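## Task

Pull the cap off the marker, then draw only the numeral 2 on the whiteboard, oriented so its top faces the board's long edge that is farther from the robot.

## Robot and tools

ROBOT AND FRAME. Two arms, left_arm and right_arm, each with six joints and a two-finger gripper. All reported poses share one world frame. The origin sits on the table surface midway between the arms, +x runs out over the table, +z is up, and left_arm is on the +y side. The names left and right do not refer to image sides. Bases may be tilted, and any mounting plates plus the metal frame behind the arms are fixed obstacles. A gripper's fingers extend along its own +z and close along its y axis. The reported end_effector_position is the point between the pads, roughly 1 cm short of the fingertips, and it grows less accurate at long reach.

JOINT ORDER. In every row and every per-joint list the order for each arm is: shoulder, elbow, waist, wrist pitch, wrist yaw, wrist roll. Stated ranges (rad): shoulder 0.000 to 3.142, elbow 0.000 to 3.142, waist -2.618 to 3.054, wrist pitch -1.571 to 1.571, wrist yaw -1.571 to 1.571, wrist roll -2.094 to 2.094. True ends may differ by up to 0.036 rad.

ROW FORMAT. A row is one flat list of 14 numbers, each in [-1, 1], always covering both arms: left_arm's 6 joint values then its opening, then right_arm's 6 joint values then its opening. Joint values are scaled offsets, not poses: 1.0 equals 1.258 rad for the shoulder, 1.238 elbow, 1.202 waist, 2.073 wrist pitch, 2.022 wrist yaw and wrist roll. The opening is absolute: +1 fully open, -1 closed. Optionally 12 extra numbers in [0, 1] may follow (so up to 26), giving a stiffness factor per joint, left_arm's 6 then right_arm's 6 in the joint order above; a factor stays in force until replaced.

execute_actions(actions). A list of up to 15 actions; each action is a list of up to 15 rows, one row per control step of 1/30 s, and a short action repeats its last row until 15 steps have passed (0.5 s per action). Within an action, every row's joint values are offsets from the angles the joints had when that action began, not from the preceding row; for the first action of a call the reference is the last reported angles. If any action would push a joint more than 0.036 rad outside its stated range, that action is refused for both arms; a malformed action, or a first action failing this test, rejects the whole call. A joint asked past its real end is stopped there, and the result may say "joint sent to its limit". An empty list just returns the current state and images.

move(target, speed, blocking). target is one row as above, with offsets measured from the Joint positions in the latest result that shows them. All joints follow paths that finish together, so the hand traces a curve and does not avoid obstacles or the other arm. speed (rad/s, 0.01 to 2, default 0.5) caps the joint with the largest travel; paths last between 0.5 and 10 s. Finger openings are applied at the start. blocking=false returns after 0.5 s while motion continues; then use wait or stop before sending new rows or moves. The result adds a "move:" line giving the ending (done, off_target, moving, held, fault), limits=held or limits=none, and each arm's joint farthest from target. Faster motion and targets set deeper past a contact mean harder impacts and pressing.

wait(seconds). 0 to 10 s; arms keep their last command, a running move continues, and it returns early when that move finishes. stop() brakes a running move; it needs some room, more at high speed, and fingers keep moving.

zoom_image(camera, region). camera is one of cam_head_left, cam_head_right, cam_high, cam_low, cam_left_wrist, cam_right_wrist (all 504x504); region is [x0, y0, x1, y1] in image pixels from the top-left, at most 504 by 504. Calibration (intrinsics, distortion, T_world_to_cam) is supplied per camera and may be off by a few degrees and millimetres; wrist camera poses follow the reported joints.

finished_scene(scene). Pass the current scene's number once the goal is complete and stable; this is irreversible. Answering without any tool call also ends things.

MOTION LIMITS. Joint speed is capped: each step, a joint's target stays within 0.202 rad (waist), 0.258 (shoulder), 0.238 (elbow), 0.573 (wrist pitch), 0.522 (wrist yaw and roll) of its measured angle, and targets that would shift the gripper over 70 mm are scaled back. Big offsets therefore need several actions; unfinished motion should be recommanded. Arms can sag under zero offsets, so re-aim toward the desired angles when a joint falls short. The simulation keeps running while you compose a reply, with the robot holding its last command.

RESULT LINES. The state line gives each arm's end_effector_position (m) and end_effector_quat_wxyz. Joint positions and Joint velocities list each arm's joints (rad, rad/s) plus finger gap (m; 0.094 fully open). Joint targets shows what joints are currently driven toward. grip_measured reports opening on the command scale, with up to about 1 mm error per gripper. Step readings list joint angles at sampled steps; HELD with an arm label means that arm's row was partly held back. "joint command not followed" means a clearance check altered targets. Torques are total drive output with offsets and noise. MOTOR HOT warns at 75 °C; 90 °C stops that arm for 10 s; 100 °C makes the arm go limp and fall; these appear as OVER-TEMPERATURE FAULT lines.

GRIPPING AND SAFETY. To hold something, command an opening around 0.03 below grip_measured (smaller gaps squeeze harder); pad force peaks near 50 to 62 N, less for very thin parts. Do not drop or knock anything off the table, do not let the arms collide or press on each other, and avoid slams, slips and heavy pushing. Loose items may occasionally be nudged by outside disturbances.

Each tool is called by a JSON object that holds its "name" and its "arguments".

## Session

{"name": "execute_actions", "arguments": {"actions": []}}

Scene clock: 0.00 s.
left_arm: end_effector_position=(+0.2532, +0.2909, +0.2530) grip_measured=+1.000 end_effector_quat_wxyz=(+0.208, +0.112, +0.929, -0.284) | right_arm: end_effector_position=(+0.4256, -0.3197, +0.1973) grip_measured=+1.000 end_effector_quat_wxyz=(+0.382, -0.094, +0.918, +0.042)
Joint names: [shoulder, elbow, waist, wrist pitch, wrist yaw, wrist roll]
Joint positions: left_arm=[ 1.063  0.523  0.459 -0.662  0.532  0.769  0.094] | right_arm=[ 1.517  0.548 -0.503  0.452 -0.259 -0.53   0.094]
Joint velocities: left_arm=[-0.012 -0.002 -0.007  0.037 -0.066 -0.037  0.   ] | right_arm=[-0.017  0.032 -0.007  0.095  0.007  0.022  0.   ]
Joint torques (N m, as the arm reports them, + toward a larger angle): no reading
Motor temperatures (°C, as the motors report them): left_arm=[25 26 22 25 24 26] | right_arm=[27 24 26 27 23 25]
Joint targets: left_arm=[1.059 0.528 0.457 -0.664 0.543 0.772] | right_arm=[1.506 0.556 -0.500 0.463 -0.270 -0.530]
Joint stiffness scale: left_arm=[1. 1. 1. 1. 1. 1.] | right_arm=[1. 1. 1. 1. 1. 1.]
camera_calibration (this result's frames):
cam_left_wrist: T_world_to_cam=[[-0.102743, -0.843838, 0.52667, 0.138238], [-0.917052, 0.285449, 0.27845, 0.101014], [-0.385304, -0.454375, -0.803171, 0.534151], [0, 0, 0, 1]] pos_world=[0.312649, 0.330521, 0.328082]
cam_right_wrist: T_world_to_cam=[[0.210526, -0.977353, 0.0214661, -0.404175], [-0.966853, -0.211409, -0.143186, 0.389451], [0.144482, 0.00938987, -0.989463, 0.245007], [0, 0, 0, 1]] pos_world=[0.426232, -0.314988, 0.306866]

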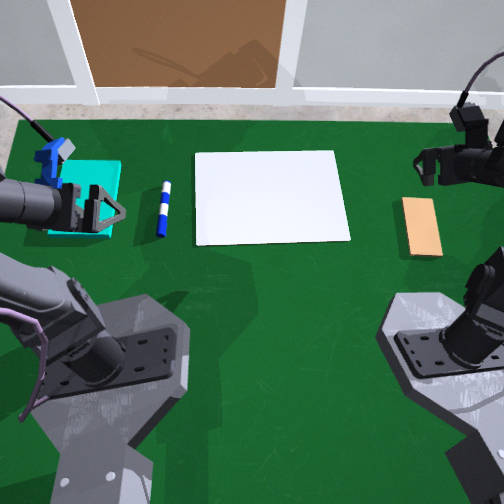

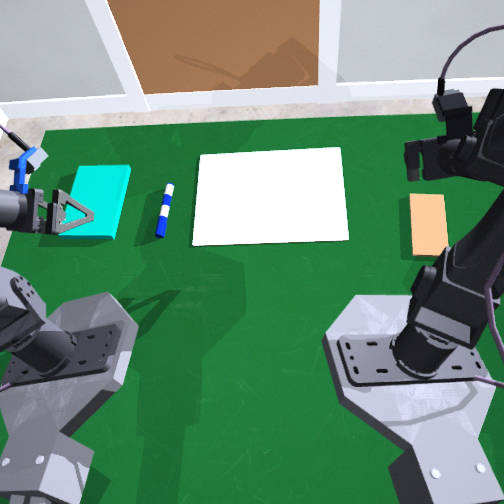

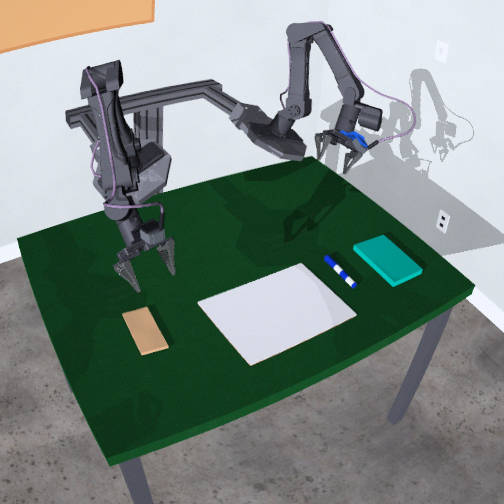

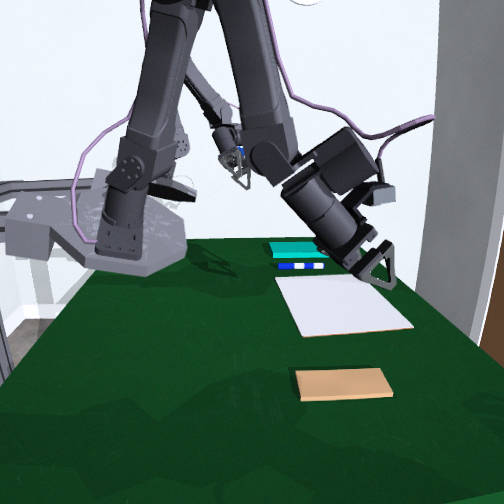

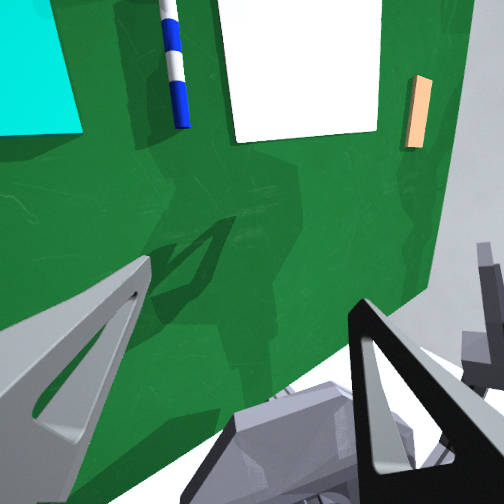

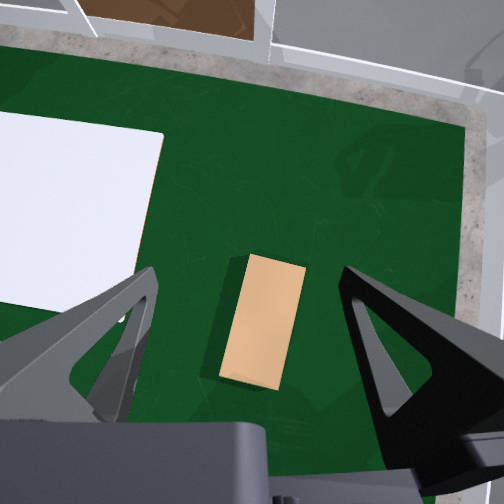

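{"name": "zoom_image", "arguments": {"camera": "cam_head_left", "region": [130,170,200,245]}}

{"name": "zoom_image", "arguments": {"camera": "cam_high", "region": [310,240,370,300]}}

Region (130, 170, 200, 245) of cam_head_left's 504x504 image, scaled by 6.720, with more detail than that image has; it fills the left 470 columns of this view, and the rest is white.

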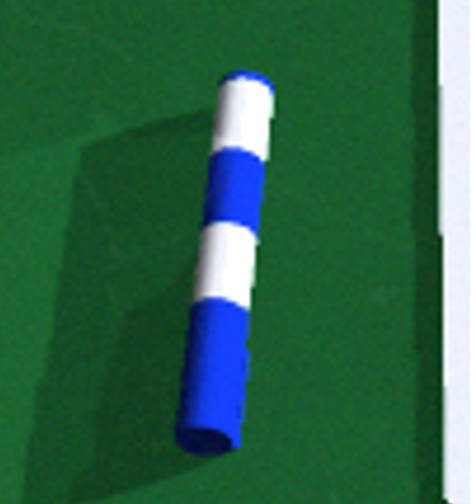

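Region (310, 240, 370, 300) of cam_high's 504x504 image, scaled by 8.400, with more detail than that image has.

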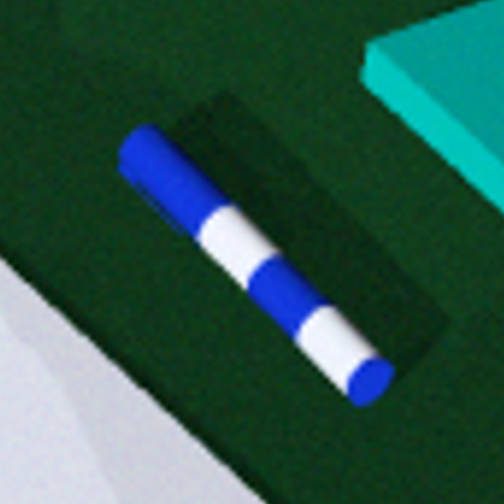

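{"name": "move", "arguments": {"target": [0.968,0.77,-0.507,0.06,-0.44,-0.366,1,0,0,0,0,0,0,1], "speed": 0.9}}

Scene clock: 5.50 s.
left_arm: end_effector_position=(+0.4421, +0.2300, +0.0948) grip_measured=+1.000 end_effector_quat_wxyz=(-0.005, +0.058, +0.998, -0.009) | right_arm: end_effector_position=(+0.4250, -0.3203, +0.1965) grip_measured=+1.000 end_effector_quat_wxyz=(+0.380, -0.093, +0.919, +0.041)
Joint names: [shoulder, elbow, waist, wrist pitch, wrist yaw, wrist roll]
Joint positions: left_arm=[ 2.283  1.454 -0.147 -0.543 -0.351  0.036  0.094] | right_arm=[ 1.517  0.548 -0.503  0.449 -0.254 -0.53   0.094]
Joint velocities: left_arm=[ 0.022  0.002 -0.007 -0.022 -0.051 -0.037  0.   ] | right_arm=[ 0.007 -0.022 -0.017  0.051  0.051 -0.007  0.   ]
Joint torques (N m, as the arm reports them, + toward a larger angle): left_arm=[-10.07   6.31  -3.96   0.39   0.03  -0.04] | right_arm=[-7.08  4.25  1.04  1.13 -0.28  0.02]
Motor temperatures (°C, as the motors report them): left_arm=[25 27 22 25 24 26] | right_arm=[27 24 26 28 23 25]
Joint targets: left_arm=[2.281 1.477 -0.150 -0.538 -0.358 0.029] | right_arm=[1.517 0.548 -0.503 0.452 -0.259 -0.530]
Joint stiffness scale: left_arm=[1. 1. 1. 1. 1. 1.] | right_arm=[1. 1. 1. 1. 1. 1.]
move: off_target (left_arm); limits=none; left_arm: farthest joint: the elbow, 0.022 radians from its target (0.953 radians at the start); right_arm: farthest joint: the wrist yaw, 0.005 radians from its target (0.000 radians at the start)
camera_calibration (this result's frames):
cam_left_wrist: T_world_to_cam=[[0.107333, -0.993426, -0.0397916, 0.184806], [-0.726243, -0.105674, 0.679267, 0.303283], [-0.679007, -0.0440097, -0.732812, 0.480986], [0, 0, 0, 1]] pos_world=[0.527014, 0.236809, 0.153816]
cam_right_wrist: T_world_to_cam=[[0.208119, -0.977832, 0.0230536, -0.404028], [-0.968, -0.209291, -0.13847, 0.38888], [0.140225, 0.00650231, -0.990098, 0.245402], [0, 0, 0, 1]] pos_world=[0.42611, -0.315278, 0.306135]

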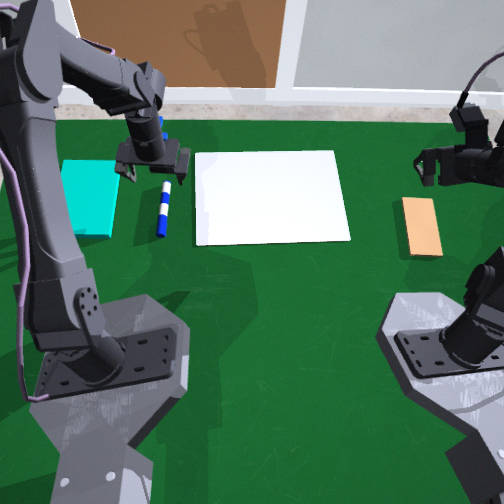

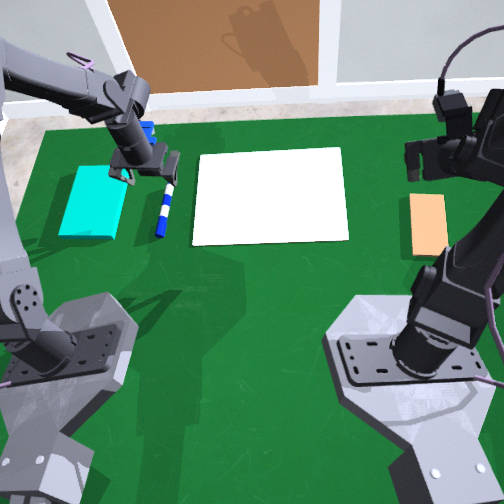

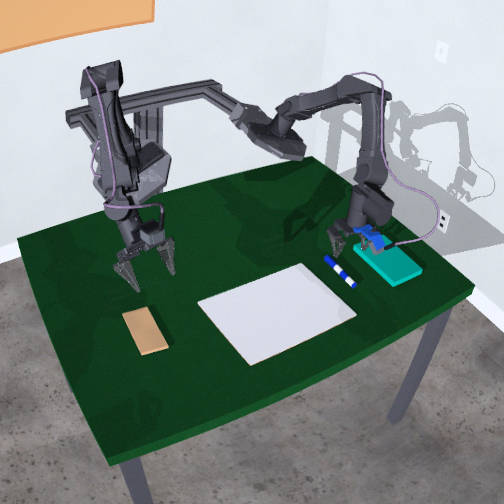

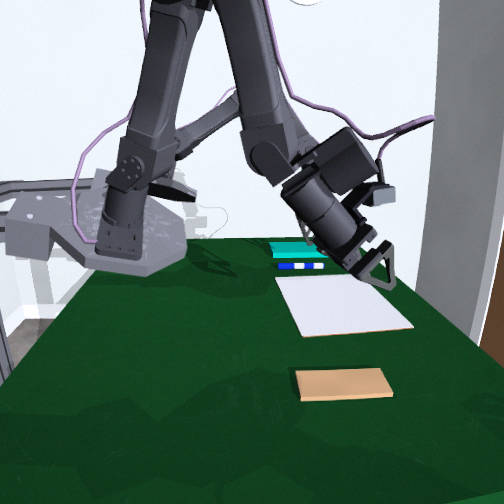

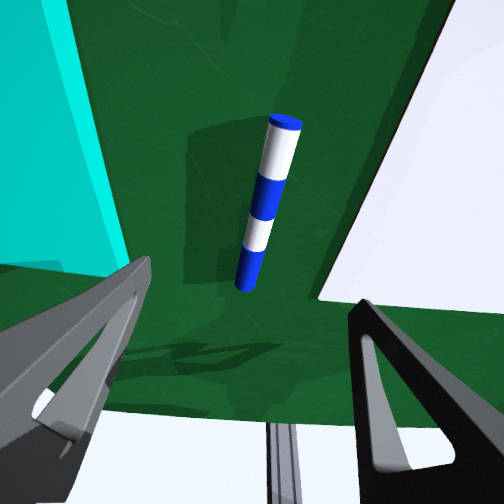

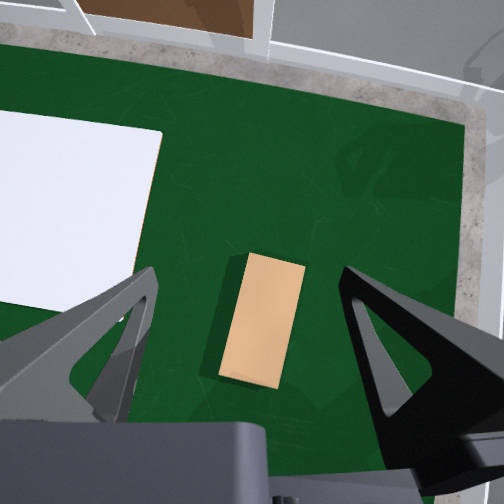

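{"name": "move", "arguments": {"target": [0.175,0.075,0.025,0.075,-0.005,0,0.3,0,0,0,0,0,0,1], "speed": 0.5}}

Scene clock: 7.27 s.
left_arm: end_effector_position=(+0.4389, +0.2177, +0.0202) grip_measured=+0.301 end_effector_quat_wxyz=(-0.012, +0.044, +0.999, -0.004) | right_arm: end_effector_position=(+0.4244, -0.3209, +0.1959) grip_measured=+1.000 end_effector_quat_wxyz=(+0.378, -0.092, +0.920, +0.039)
Joint names: [shoulder, elbow, waist, wrist pitch, wrist yaw, wrist roll]
Joint positions: left_arm=[ 2.506  1.525 -0.116 -0.396 -0.355  0.035  0.061] | right_arm=[ 1.517  0.548 -0.503  0.447 -0.249 -0.53   0.094]
Joint velocities: left_arm=[-0.002 -0.007 -0.017  0.007 -0.066  0.022 -0.   ] | right_arm=[-0.022 -0.012  0.012  0.022  0.037  0.037  0.   ]
Joint torques (N m, as the arm reports them, + toward a larger angle): left_arm=[-10.43   5.55  -4.09   0.37   0.01   0.03] | right_arm=[-7.07  4.3   1.05  1.12 -0.28  0.01]
Motor temperatures (°C, as the motors report them): left_arm=[26 27 22 25 24 26] | right_arm=[28 24 26 28 23 25]
Joint targets: left_arm=[2.504 1.547 -0.117 -0.388 -0.362 0.036] | right_arm=[1.517 0.548 -0.503 0.450 -0.254 -0.530]
Joint stiffness scale: left_arm=[1. 1. 1. 1. 1. 1.] | right_arm=[1. 1. 1. 1. 1. 1.]
move: off_target (left_arm); limits=none; left_arm: farthest joint: the elbow, 0.022 radians from its target (0.093 radians at the start); right_arm: farthest joint: the wrist yaw, 0.005 radians from its target (0.000 radians at the start)
camera_calibration (this result's frames):
cam_left_wrist: T_world_to_cam=[[0.134135, -0.989552, -0.0528576, 0.157632], [-0.71314, -0.133428, 0.688207, 0.350402], [-0.688069, -0.0546181, -0.723586, 0.429719], [0, 0, 0, 1]] pos_world=[0.524418, 0.226209, 0.0781213]
cam_right_wrist: T_world_to_cam=[[0.205656, -0.978309, 0.0248617, -0.403948], [-0.969085, -0.207124, -0.134065, 0.388426], [0.136306, 0.0034781, -0.990661, 0.245638], [0, 0, 0, 1]] pos_world=[0.42601, -0.315588, 0.305461]

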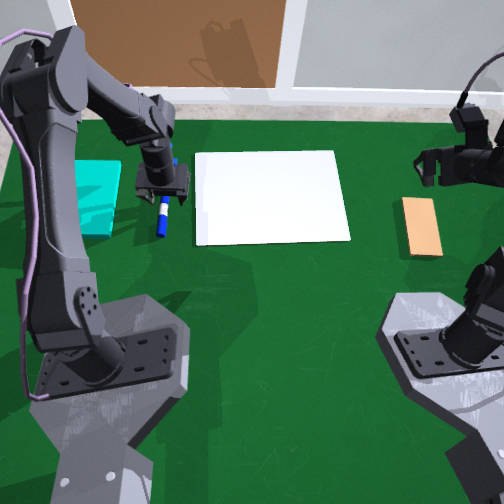

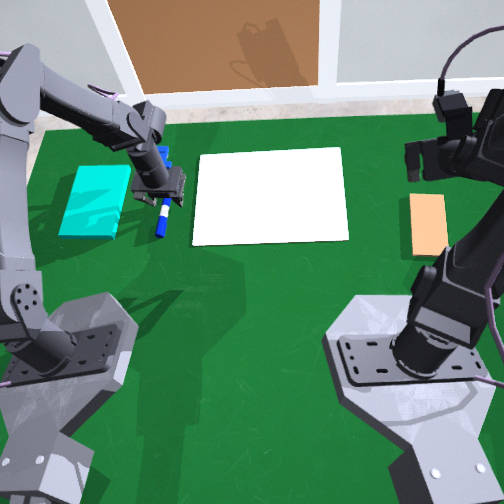

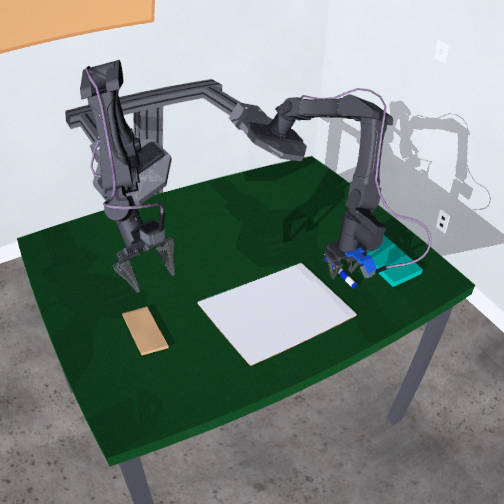

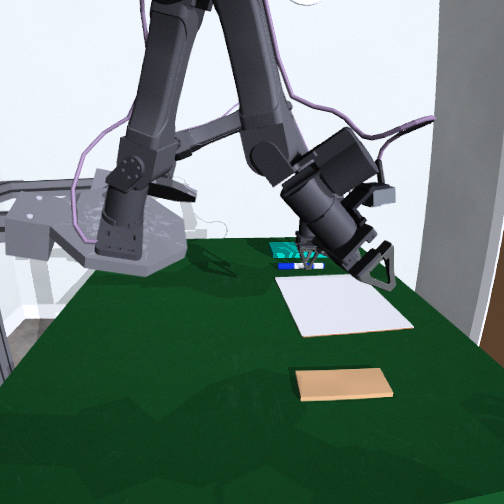

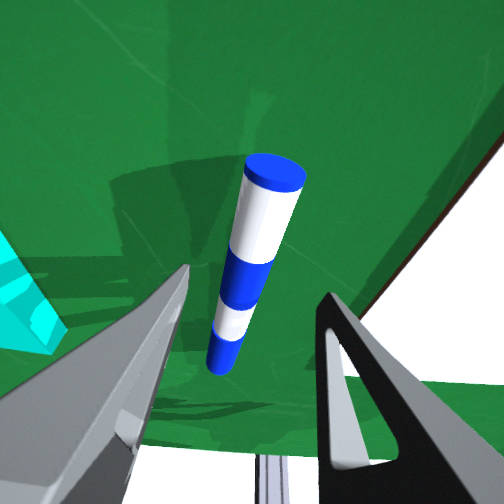

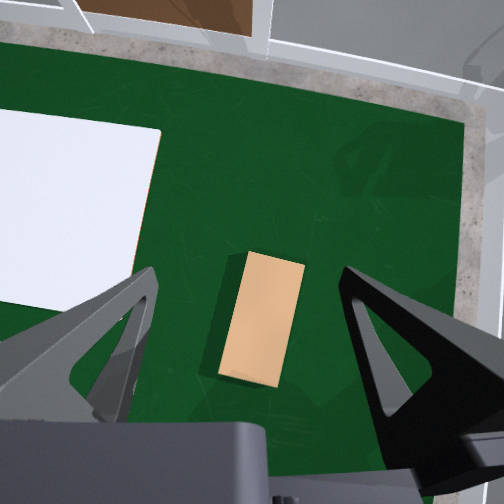

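{"name": "move", "arguments": {"target": [0.02,0.032,0,0.014,0,0.04,0.3,0,0,0,0,0,0,1], "speed": 0.3}}

{"name": "execute_actions", "arguments": {"actions": [[[0,0,0,0,0,0,-0.3,0,0,0,0,0,0,1]],[[0,0,0,0,0,0,-0.68,0,0,0,0,0,0,1]],[[0,0,0,0,0,0,-0.68,0,0,0,0,0,0,1]]]}}

Scene clock: 9.37 s.
left_arm: end_effector_position=(+0.4465, +0.2163, +0.0175) grip_measured=+0.301 end_effector_quat_wxyz=(-0.001, +0.077, +0.997, -0.004) | right_arm: end_effector_position=(+0.4238, -0.3214, +0.1952) grip_measured=+1.000 end_effector_quat_wxyz=(+0.376, -0.091, +0.921, +0.038)
Joint names: [shoulder, elbow, waist, wrist pitch, wrist yaw, wrist roll]
Joint positions: left_arm=[ 2.519  1.542 -0.116 -0.375 -0.355  0.109  0.061] | right_arm=[ 1.517  0.548 -0.503  0.444 -0.245 -0.53   0.094]
Joint velocities: left_arm=[-0.012 -0.012  0.007 -0.081  0.022 -0.022  0.   ] | right_arm=[ 0.002  0.002 -0.012 -0.037  0.007  0.007  0.   ]
Joint torques (N m, as the arm reports them, + toward a larger angle): left_arm=[-9.56  5.7  -3.97  0.41  0.08  0.13] | right_arm=[-7.12  4.27  1.03  1.12 -0.26  0.03]
Motor temperatures (°C, as the motors report them): left_arm=[27 27 22 25 24 26] | right_arm=[28 24 26 28 23 25]
Joint targets: left_arm=[2.531 1.565 -0.116 -0.367 -0.355 0.116] | right_arm=[1.517 0.548 -0.503 0.447 -0.250 -0.530]
Joint stiffness scale: left_arm=[1. 1. 1. 1. 1. 1.] | right_arm=[1. 1. 1. 1. 1. 1.]
move: off_target (left_arm); limits=none; left_arm: farthest joint: the elbow, 0.023 radians from its target (0.039 radians at the start); right_arm: farthest joint: the wrist yaw, 0.004 radians from its target (0.000 radians at the start)
camera_calibration (this result's frames):
cam_left_wrist: T_world_to_cam=[[0.070276, -0.996346, -0.048544, 0.185018], [-0.73591, -0.0846364, 0.671769, 0.357454], [-0.673423, -0.0114853, -0.739168, 0.417392], [0, 0, 0, 1]] pos_world=[0.531133, 0.219389, 0.0773785]
cam_right_wrist: T_world_to_cam=[[0.203502, -0.978723, 0.0262535, -0.403792], [-0.970113, -0.205186, -0.129538, 0.387818], [0.132169, 0.00089235, -0.991227, 0.246078], [0, 0, 0, 1]] pos_world=[0.425876, -0.315845, 0.304758]

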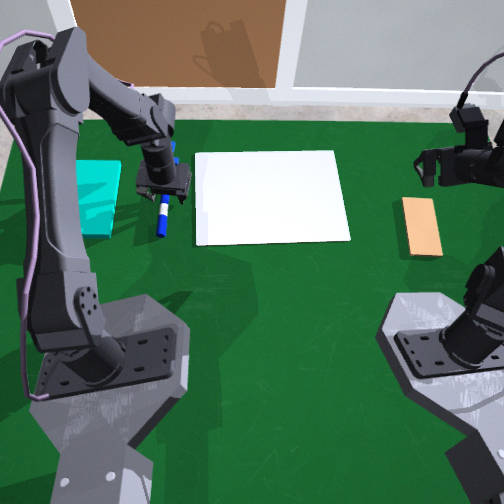

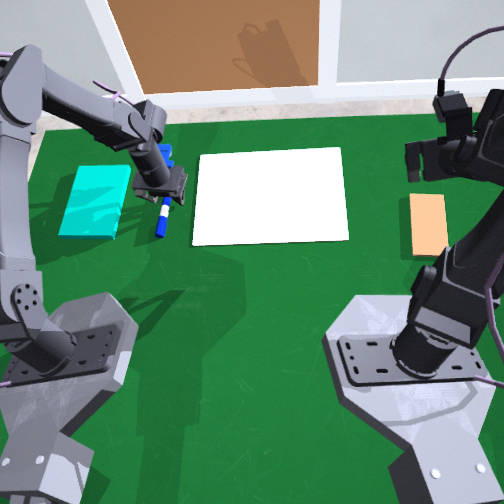

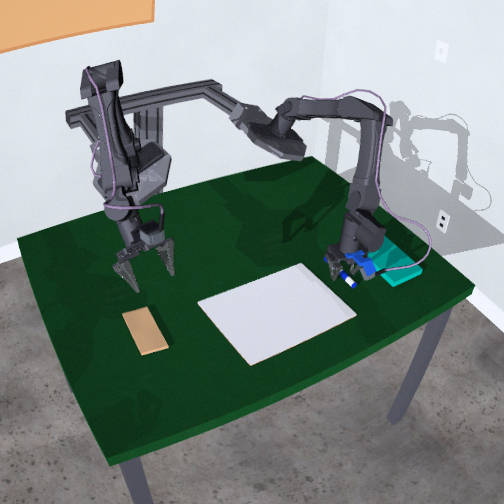

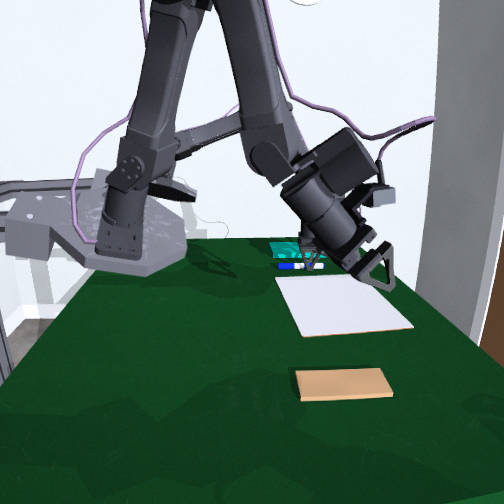

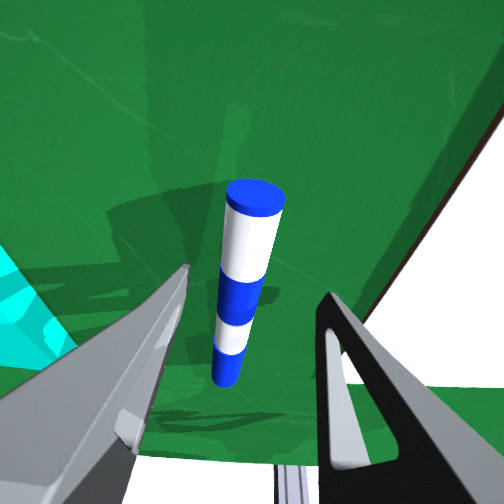

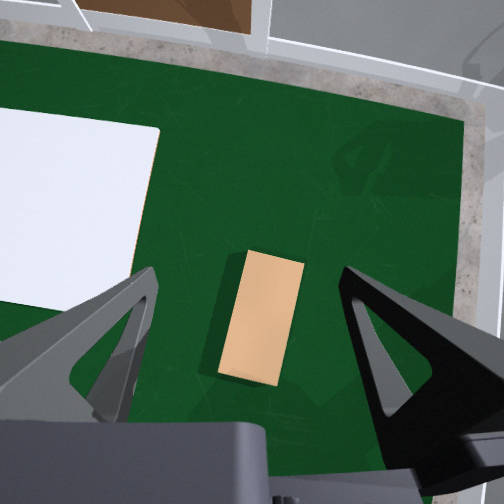

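Scene clock: 10.87 s.
left_arm: end_effector_position=(+0.4465, +0.2163, +0.0175) grip_measured=-0.654 end_effector_quat_wxyz=(-0.001, +0.077, +0.997, -0.004) | right_arm: end_effector_position=(+0.4221, -0.3230, +0.1932) grip_measured=+1.000 end_effector_quat_wxyz=(+0.370, -0.089, +0.924, +0.034)
Joint names: [shoulder, elbow, waist, wrist pitch, wrist yaw, wrist roll]
Joint positions: left_arm=[ 2.519  1.542 -0.116 -0.375 -0.355  0.109  0.016] | right_arm=[ 1.517  0.548 -0.503  0.437 -0.231 -0.53   0.094]
Joint velocities: left_arm=[-0.017 -0.017 -0.017 -0.037 -0.022 -0.066 -0.   ] | right_arm=[ 0.002  0.012 -0.002 -0.066  0.051  0.037  0.   ]
Joint torques (N m, as the arm reports them, + toward a larger angle): left_arm=[-10.4    4.14  -3.98   0.34   0.07   0.02] | right_arm=[-7.08  4.27  1.01  1.11 -0.25  0.03]
Motor temperatures (°C, as the motors report them): left_arm=[27 27 22 25 24 26] | right_arm=[28 24 26 29 23 25]
Joint targets: left_arm=[2.519 1.542 -0.116 -0.375 -0.355 0.109] | right_arm=[1.517 0.548 -0.503 0.439 -0.236 -0.530]
Joint stiffness scale: left_arm=[1. 1. 1. 1. 1. 1.] | right_arm=[1. 1. 1. 1. 1. 1.]
Step readings (joint positions; steps 1 to 15: 1st action; 16 to 30: 2nd action; 31 to 45: 3rd action):
0: left_arm=[2.519 1.542 -0.116 -0.375 -0.355 0.109] | right_arm=[1.517 0.548 -0.503 0.444 -0.245 -0.530]
1: left_arm=[2.519 1.542 -0.116 -0.375 -0.355 0.109] | right_arm=[1.517 0.548 -0.503 0.444 -0.244 -0.530]
2: left_arm=[2.519 1.542 -0.116 -0.375 -0.355 0.109] | right_arm=[1.517 0.548 -0.503 0.444 -0.243 -0.530]
4: left_arm=[2.519 1.542 -0.116 -0.375 -0.355 0.109] | right_arm=[1.517 0.548 -0.503 0.443 -0.242 -0.530]
8: left_arm=[2.519 1.542 -0.116 -0.375 -0.355 0.109] | right_arm=[1.517 0.548 -0.503 0.442 -0.241 -0.530]
15: left_arm=[2.519 1.542 -0.116 -0.375 -0.355 0.109] | right_arm=[1.517 0.548 -0.503 0.442 -0.240 -0.530]
16: left_arm=[2.519 1.542 -0.116 -0.375 -0.355 0.109] | right_arm=[1.517 0.548 -0.503 0.442 -0.239 -0.530]
17: left_arm=[2.519 1.542 -0.116 -0.375 -0.355 0.109] | right_arm=[1.517 0.548 -0.503 0.441 -0.239 -0.530]
19: left_arm=[2.519 1.542 -0.116 -0.375 -0.355 0.109] | right_arm=[1.517 0.548 -0.503 0.440 -0.238 -0.530]
23: left_arm=[2.519 1.542 -0.116 -0.375 -0.355 0.109] | right_arm=[1.517 0.548 -0.503 0.440 -0.236 -0.530]
30: left_arm=[2.519 1.542 -0.116 -0.375 -0.355 0.109] | right_arm=[1.517 0.548 -0.503 0.439 -0.236 -0.530]
31: left_arm=[2.519 1.542 -0.116 -0.375 -0.355 0.109] | right_arm=[1.517 0.548 -0.503 0.439 -0.235 -0.530]
32: left_arm=[2.519 1.542 -0.116 -0.375 -0.355 0.109] | right_arm=[1.517 0.548 -0.503 0.439 -0.234 -0.530]
34: left_arm=[2.519 1.542 -0.116 -0.375 -0.355 0.109] | right_arm=[1.517 0.548 -0.503 0.438 -0.233 -0.530]
38: left_arm=[2.519 1.542 -0.116 -0.375 -0.355 0.109] | right_arm=[1.517 0.548 -0.503 0.437 -0.232 -0.530]
45: Joint positions above
camera_calibration (this result's frames):
cam_left_wrist: T_world_to_cam=[[0.070276, -0.996346, -0.048544, 0.185018], [-0.73591, -0.0846364, 0.671769, 0.357454], [-0.673423, -0.0114853, -0.739168, 0.417392], [0, 0, 0, 1]] pos_world=[0.531133, 0.219389, 0.0773785]
cam_right_wrist: T_world_to_cam=[[0.197051, -0.979912, 0.0307298, -0.403419], [-0.973015, -0.19931, -0.116261, 0.386079], [0.120051, -0.00699124, -0.992743, 0.24722], [0, 0, 0, 1]] pos_world=[0.425476, -0.316638, 0.302709]

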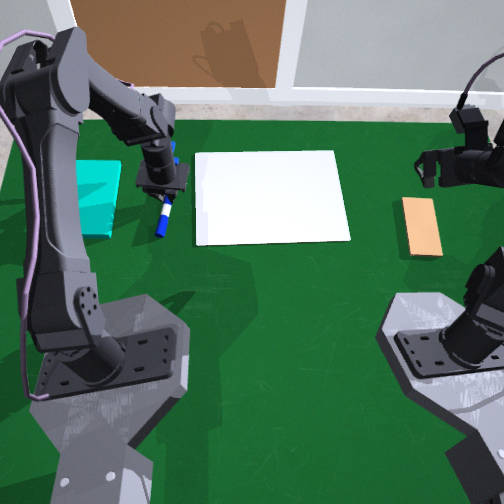

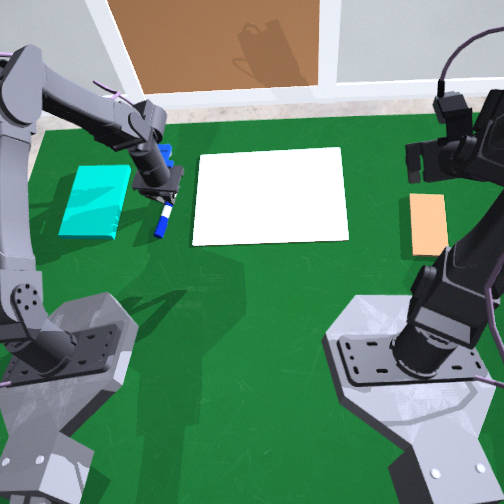

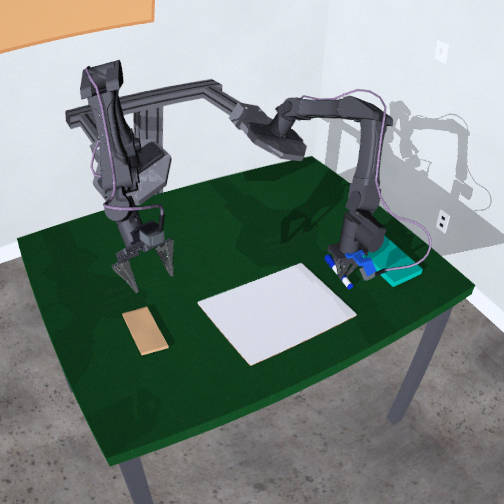

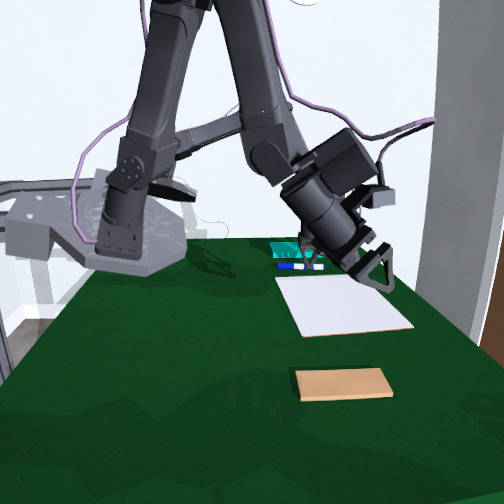

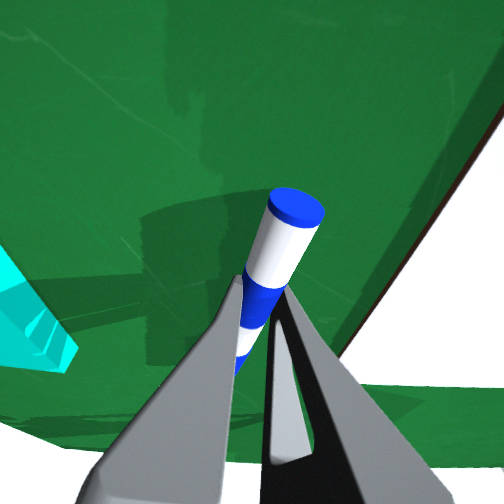

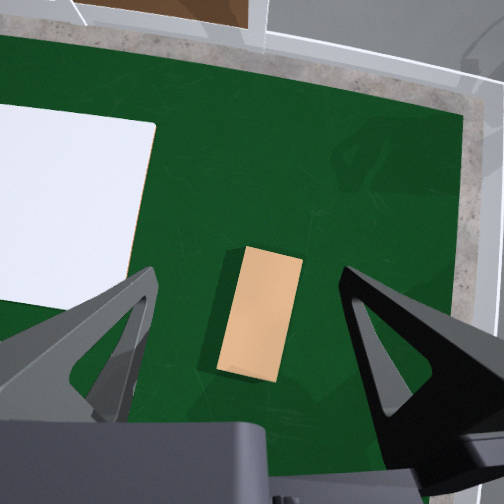

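{"name": "execute_actions", "arguments": {"actions": [[[0,0,0,0,0,0,-0.2,0,0,0,0,0,0,1]],[[0.022,0.0,0,0,0,0.06,-0.2,0,0,0,0,0,0,1]],[[0.022,0.0,0,0,0,0.0,-0.2,0,0,0,0,0,0,1]]]}}

Scene clock: 12.67 s.
left_arm: end_effector_position=(+0.4407, +0.2147, +0.0113) grip_measured=-0.201 end_effector_quat_wxyz=(-0.008, +0.135, +0.991, -0.004) | right_arm: end_effector_position=(+0.4203, -0.3245, +0.1913) grip_measured=+1.000 end_effector_quat_wxyz=(+0.365, -0.087, +0.927, +0.030)
Joint names: [shoulder, elbow, waist, wrist pitch, wrist yaw, wrist roll]
Joint positions: left_arm=[ 2.536  1.542 -0.115 -0.374 -0.357  0.22   0.038] | right_arm=[ 1.517  0.548 -0.503  0.429 -0.218 -0.53   0.094]
Joint velocities: left_arm=[-0.012 -0.012 -0.007  0.066 -0.051 -0.037  0.001] | right_arm=[ 0.002 -0.007 -0.002 -0.022 -0.007 -0.037  0.   ]
Joint torques (N m, as the arm reports them, + toward a larger angle): left_arm=[-8.48  4.07 -3.98  0.3   0.09  0.02] | right_arm=[-7.07  4.21  1.01  1.1  -0.26  0.01]
Motor temperatures (°C, as the motors report them): left_arm=[28 27 22 25 24 26] | right_arm=[28 24 26 29 23 25]
Joint targets: left_arm=[2.563 1.542 -0.115 -0.374 -0.356 0.220] | right_arm=[1.517 0.548 -0.503 0.432 -0.222 -0.530]
Joint stiffness scale: left_arm=[1. 1. 1. 1. 1. 1.] | right_arm=[1. 1. 1. 1. 1. 1.]
Step readings (joint positions; steps 1 to 15: 1st action; 16 to 30: 2nd action; 31 to 45: 3rd action):
0: left_arm=[2.519 1.542 -0.116 -0.375 -0.355 0.109] | right_arm=[1.517 0.548 -0.503 0.437 -0.231 -0.530]
1: left_arm=[2.519 1.542 -0.116 -0.375 -0.355 0.109] | right_arm=[1.517 0.548 -0.503 0.436 -0.230 -0.530]
2: left_arm=[2.519 1.542 -0.116 -0.375 -0.355 0.109] | right_arm=[1.517 0.548 -0.503 0.436 -0.230 -0.530]
4: left_arm=[2.519 1.542 -0.116 -0.375 -0.355 0.109] | right_arm=[1.517 0.548 -0.503 0.435 -0.228 -0.530]
8: left_arm=[2.519 1.542 -0.116 -0.375 -0.355 0.109] | right_arm=[1.517 0.548 -0.503 0.435 -0.227 -0.530]
15: left_arm=[2.519 1.542 -0.116 -0.375 -0.355 0.109] | right_arm=[1.517 0.548 -0.503 0.434 -0.227 -0.530]
16: left_arm=[2.521 1.542 -0.116 -0.375 -0.355 0.126] | right_arm=[1.517 0.548 -0.503 0.434 -0.226 -0.530]
17: left_arm=[2.522 1.542 -0.116 -0.374 -0.355 0.146] | right_arm=[1.517 0.548 -0.503 0.434 -0.225 -0.530]
19: left_arm=[2.528 1.542 -0.116 -0.374 -0.355 0.174] | right_arm=[1.517 0.548 -0.503 0.433 -0.224 -0.530]
23: left_arm=[2.536 1.542 -0.116 -0.374 -0.356 0.205] | right_arm=[1.517 0.548 -0.503 0.432 -0.223 -0.530]
30: left_arm=[2.536 1.542 -0.115 -0.374 -0.356 0.220] | right_arm=[1.517 0.548 -0.503 0.432 -0.222 -0.530]
31: left_arm=[2.536 1.542 -0.115 -0.374 -0.356 0.220] | right_arm=[1.517 0.548 -0.503 0.431 -0.222 -0.530]
32: left_arm=[2.536 1.542 -0.115 -0.374 -0.356 0.220] | right_arm=[1.517 0.548 -0.503 0.431 -0.221 -0.530]
34: left_arm=[2.536 1.542 -0.115 -0.374 -0.357 0.220] | right_arm=[1.517 0.548 -0.503 0.430 -0.220 -0.530]
38: left_arm=[2.536 1.542 -0.115 -0.374 -0.357 0.220] | right_arm=[1.517 0.548 -0.503 0.429 -0.219 -0.530]
45: Joint positions above
camera_calibration (this result's frames):
cam_left_wrist: T_world_to_cam=[[-0.0467253, -0.997659, -0.0499281, 0.235344], [-0.730935, 0.0000801067, 0.682447, 0.336724], [-0.680845, 0.0683817, -0.729228, 0.394863], [0, 0, 0, 1]] pos_world=[0.52596, 0.207765, 0.0698992]
cam_right_wrist: T_world_to_cam=[[0.190944, -0.980973, 0.0351142, -0.403078], [-0.975642, -0.193599, -0.103163, 0.384259], [0.107998, -0.0145604, -0.994044, 0.248378], [0, 0, 0, 1]] pos_world=[0.42504, -0.317399, 0.300694]

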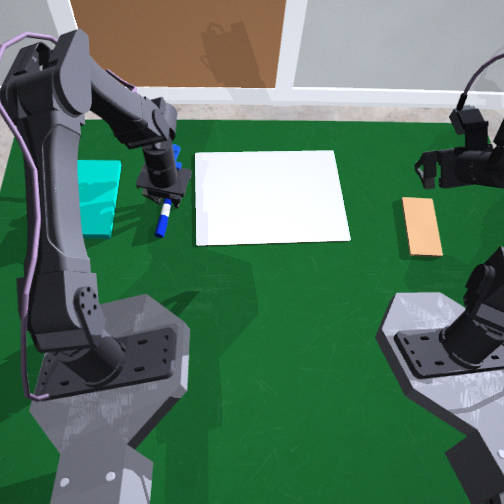

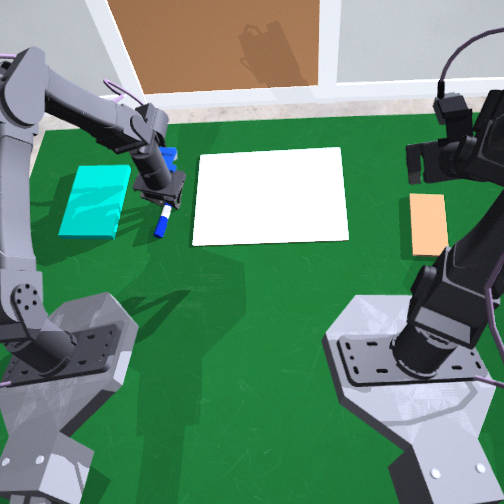

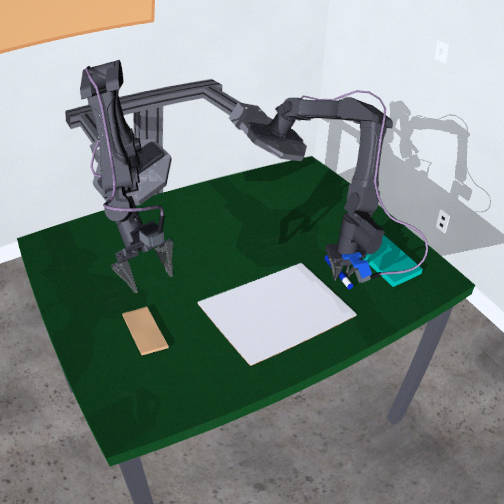

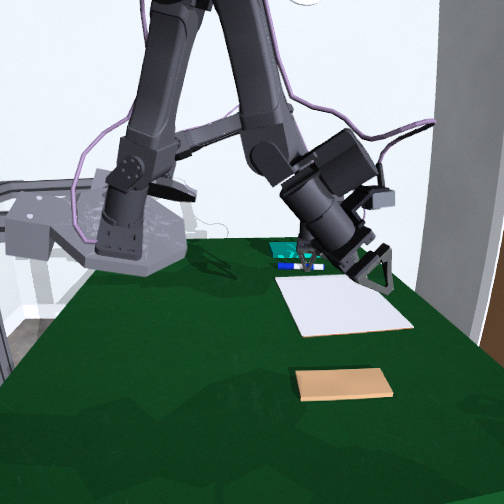

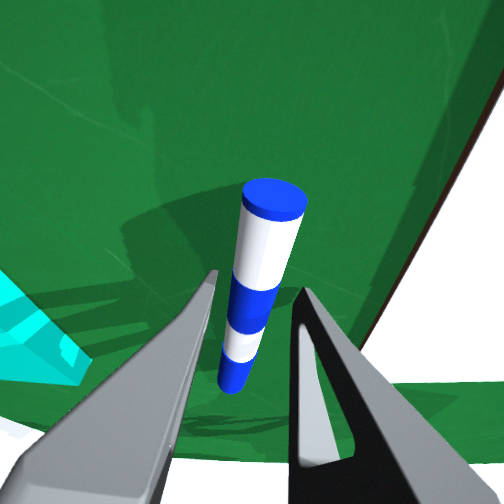

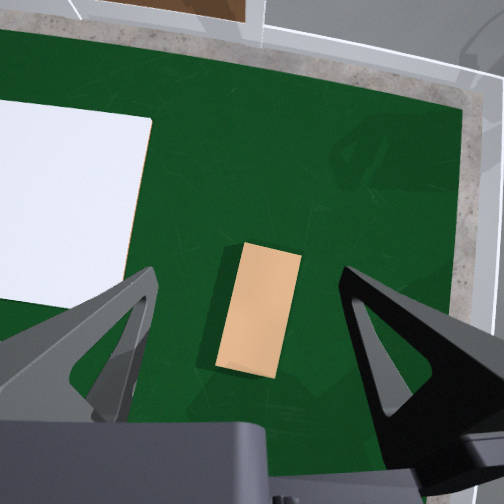

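{"name": "execute_actions", "arguments": {"actions": [[[0,0,0,0,0,0,-0.5,0,0,0,0,0,0,1]],[[0,0,0,0,0,0,-0.69,0,0,0,0,0,0,1]],[[0,0,0,0,0,0,-0.69,0,0,0,0,0,0,1]]]}}

Scene clock: 14.43 s.
left_arm: end_effector_position=(+0.4408, +0.2153, +0.0113) grip_measured=-0.652 end_effector_quat_wxyz=(-0.008, +0.135, +0.991, -0.002) | right_arm: end_effector_position=(+0.4185, -0.3259, +0.1895) grip_measured=+1.000 end_effector_quat_wxyz=(+0.359, -0.085, +0.929, +0.026)
Joint names: [shoulder, elbow, waist, wrist pitch, wrist yaw, wrist roll]
Joint positions: left_arm=[ 2.536  1.542 -0.115 -0.374 -0.361  0.22   0.016] | right_arm=[ 1.517  0.548 -0.503  0.422 -0.205 -0.53   0.094]
Joint velocities: left_arm=[-0.027 -0.002 -0.007 -0.037 -0.007  0.007 -0.   ] | right_arm=[-0.002 -0.042 -0.007 -0.066  0.051  0.007  0.   ]
Joint torques (N m, as the arm reports them, + toward a larger angle): left_arm=[-10.33   4.04  -4.03   0.3    0.07   0.03] | right_arm=[-7.09  4.24  1.04  1.1  -0.24  0.02]
Motor temperatures (°C, as the motors report them): left_arm=[28 27 22 25 24 26] | right_arm=[28 24 26 29 23 25]
Joint targets: left_arm=[2.536 1.542 -0.115 -0.374 -0.361 0.220] | right_arm=[1.517 0.548 -0.503 0.424 -0.209 -0.530]
Joint stiffness scale: left_arm=[1. 1. 1. 1. 1. 1.] | right_arm=[1. 1. 1. 1. 1. 1.]
Step readings (joint positions; steps 1 to 15: 1st action; 16 to 30: 2nd action; 31 to 45: 3rd action):
0: left_arm=[2.536 1.542 -0.115 -0.374 -0.357 0.220] | right_arm=[1.517 0.548 -0.503 0.429 -0.218 -0.530]
1: left_arm=[2.536 1.542 -0.115 -0.374 -0.358 0.220] | right_arm=[1.517 0.548 -0.503 0.429 -0.217 -0.530]
2: left_arm=[2.536 1.542 -0.115 -0.374 -0.359 0.220] | right_arm=[1.517 0.548 -0.503 0.429 -0.216 -0.530]
4: left_arm=[2.536 1.542 -0.115 -0.374 -0.360 0.220] | right_arm=[1.517 0.548 -0.503 0.428 -0.215 -0.530]
8: left_arm=[2.536 1.542 -0.115 -0.374 -0.360 0.220] | right_arm=[1.517 0.548 -0.503 0.427 -0.214 -0.530]
15: left_arm=[2.536 1.542 -0.115 -0.374 -0.360 0.220] | right_arm=[1.517 0.548 -0.503 0.427 -0.214 -0.530]
16: left_arm=[2.536 1.542 -0.115 -0.374 -0.361 0.220] | right_arm=[1.517 0.548 -0.503 0.426 -0.213 -0.530]
17: left_arm=[2.536 1.542 -0.115 -0.374 -0.361 0.220] | right_arm=[1.517 0.548 -0.503 0.426 -0.212 -0.530]
19: left_arm=[2.536 1.542 -0.115 -0.374 -0.361 0.220] | right_arm=[1.517 0.548 -0.503 0.425 -0.211 -0.530]
23: left_arm=[2.536 1.542 -0.115 -0.374 -0.361 0.220] | right_arm=[1.517 0.548 -0.503 0.424 -0.210 -0.530]
30: left_arm=[2.536 1.542 -0.115 -0.374 -0.361 0.220] | right_arm=[1.517 0.548 -0.503 0.424 -0.209 -0.530]
31: left_arm=[2.536 1.542 -0.115 -0.374 -0.361 0.220] | right_arm=[1.517 0.548 -0.503 0.424 -0.209 -0.530]
32: left_arm=[2.536 1.542 -0.115 -0.374 -0.361 0.220] | right_arm=[1.517 0.548 -0.503 0.424 -0.208 -0.530]
34: left_arm=[2.536 1.542 -0.115 -0.374 -0.361 0.220] | right_arm=[1.517 0.548 -0.503 0.423 -0.207 -0.530]
38: left_arm=[2.536 1.542 -0.115 -0.374 -0.361 0.220] | right_arm=[1.517 0.548 -0.503 0.422 -0.206 -0.530]
45: Joint positions above
camera_calibration (this result's frames):
cam_left_wrist: T_world_to_cam=[[-0.0467803, -0.997459, -0.0537371, 0.236047], [-0.731067, -0.00247163, 0.682301, 0.33736], [-0.6807, 0.0712037, -0.729094, 0.394164], [0, 0, 0, 1]] pos_world=[0.525983, 0.208215, 0.0698859]
cam_right_wrist: T_world_to_cam=[[0.1851, -0.981922, 0.03959, -0.40282], [-0.977983, -0.188009, -0.0905657, 0.382493], [0.0963717, -0.0219547, -0.995103, 0.2494], [0, 0, 0, 1]] pos_world=[0.424599, -0.318151, 0.298768]

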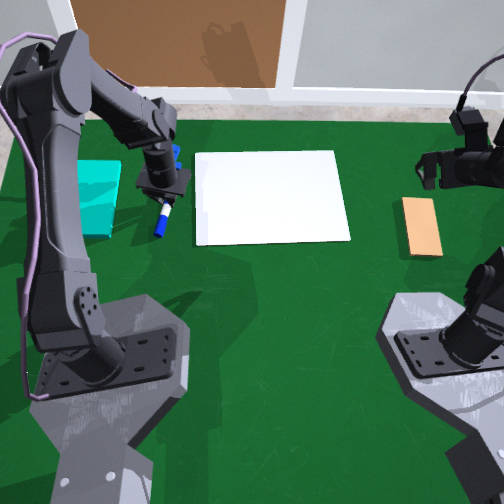

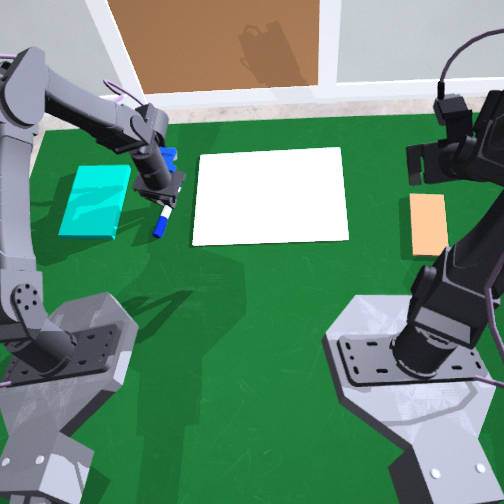

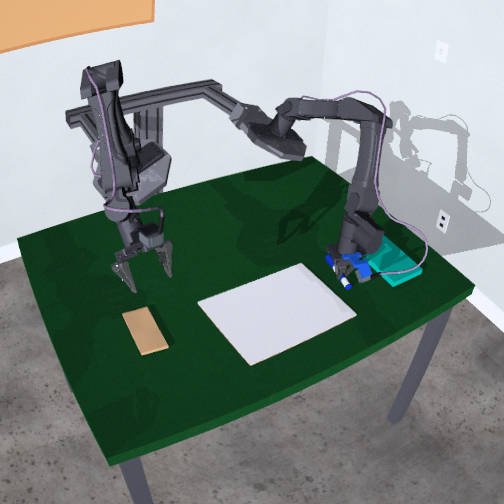

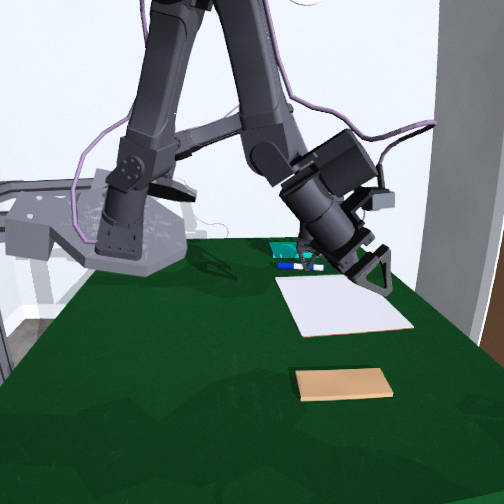

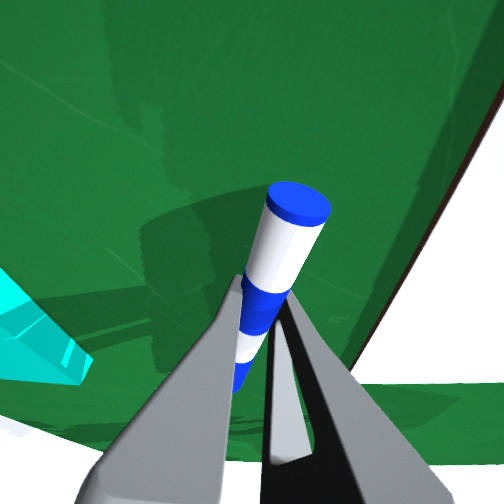

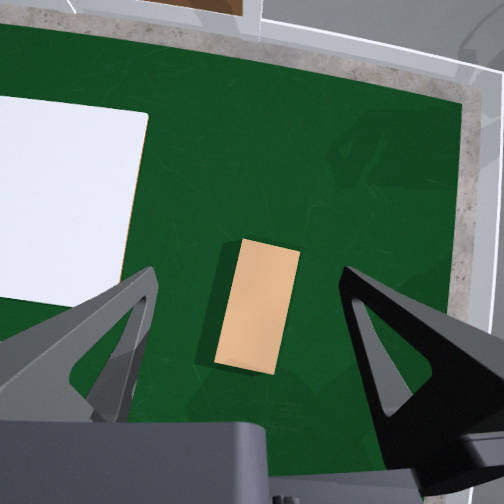

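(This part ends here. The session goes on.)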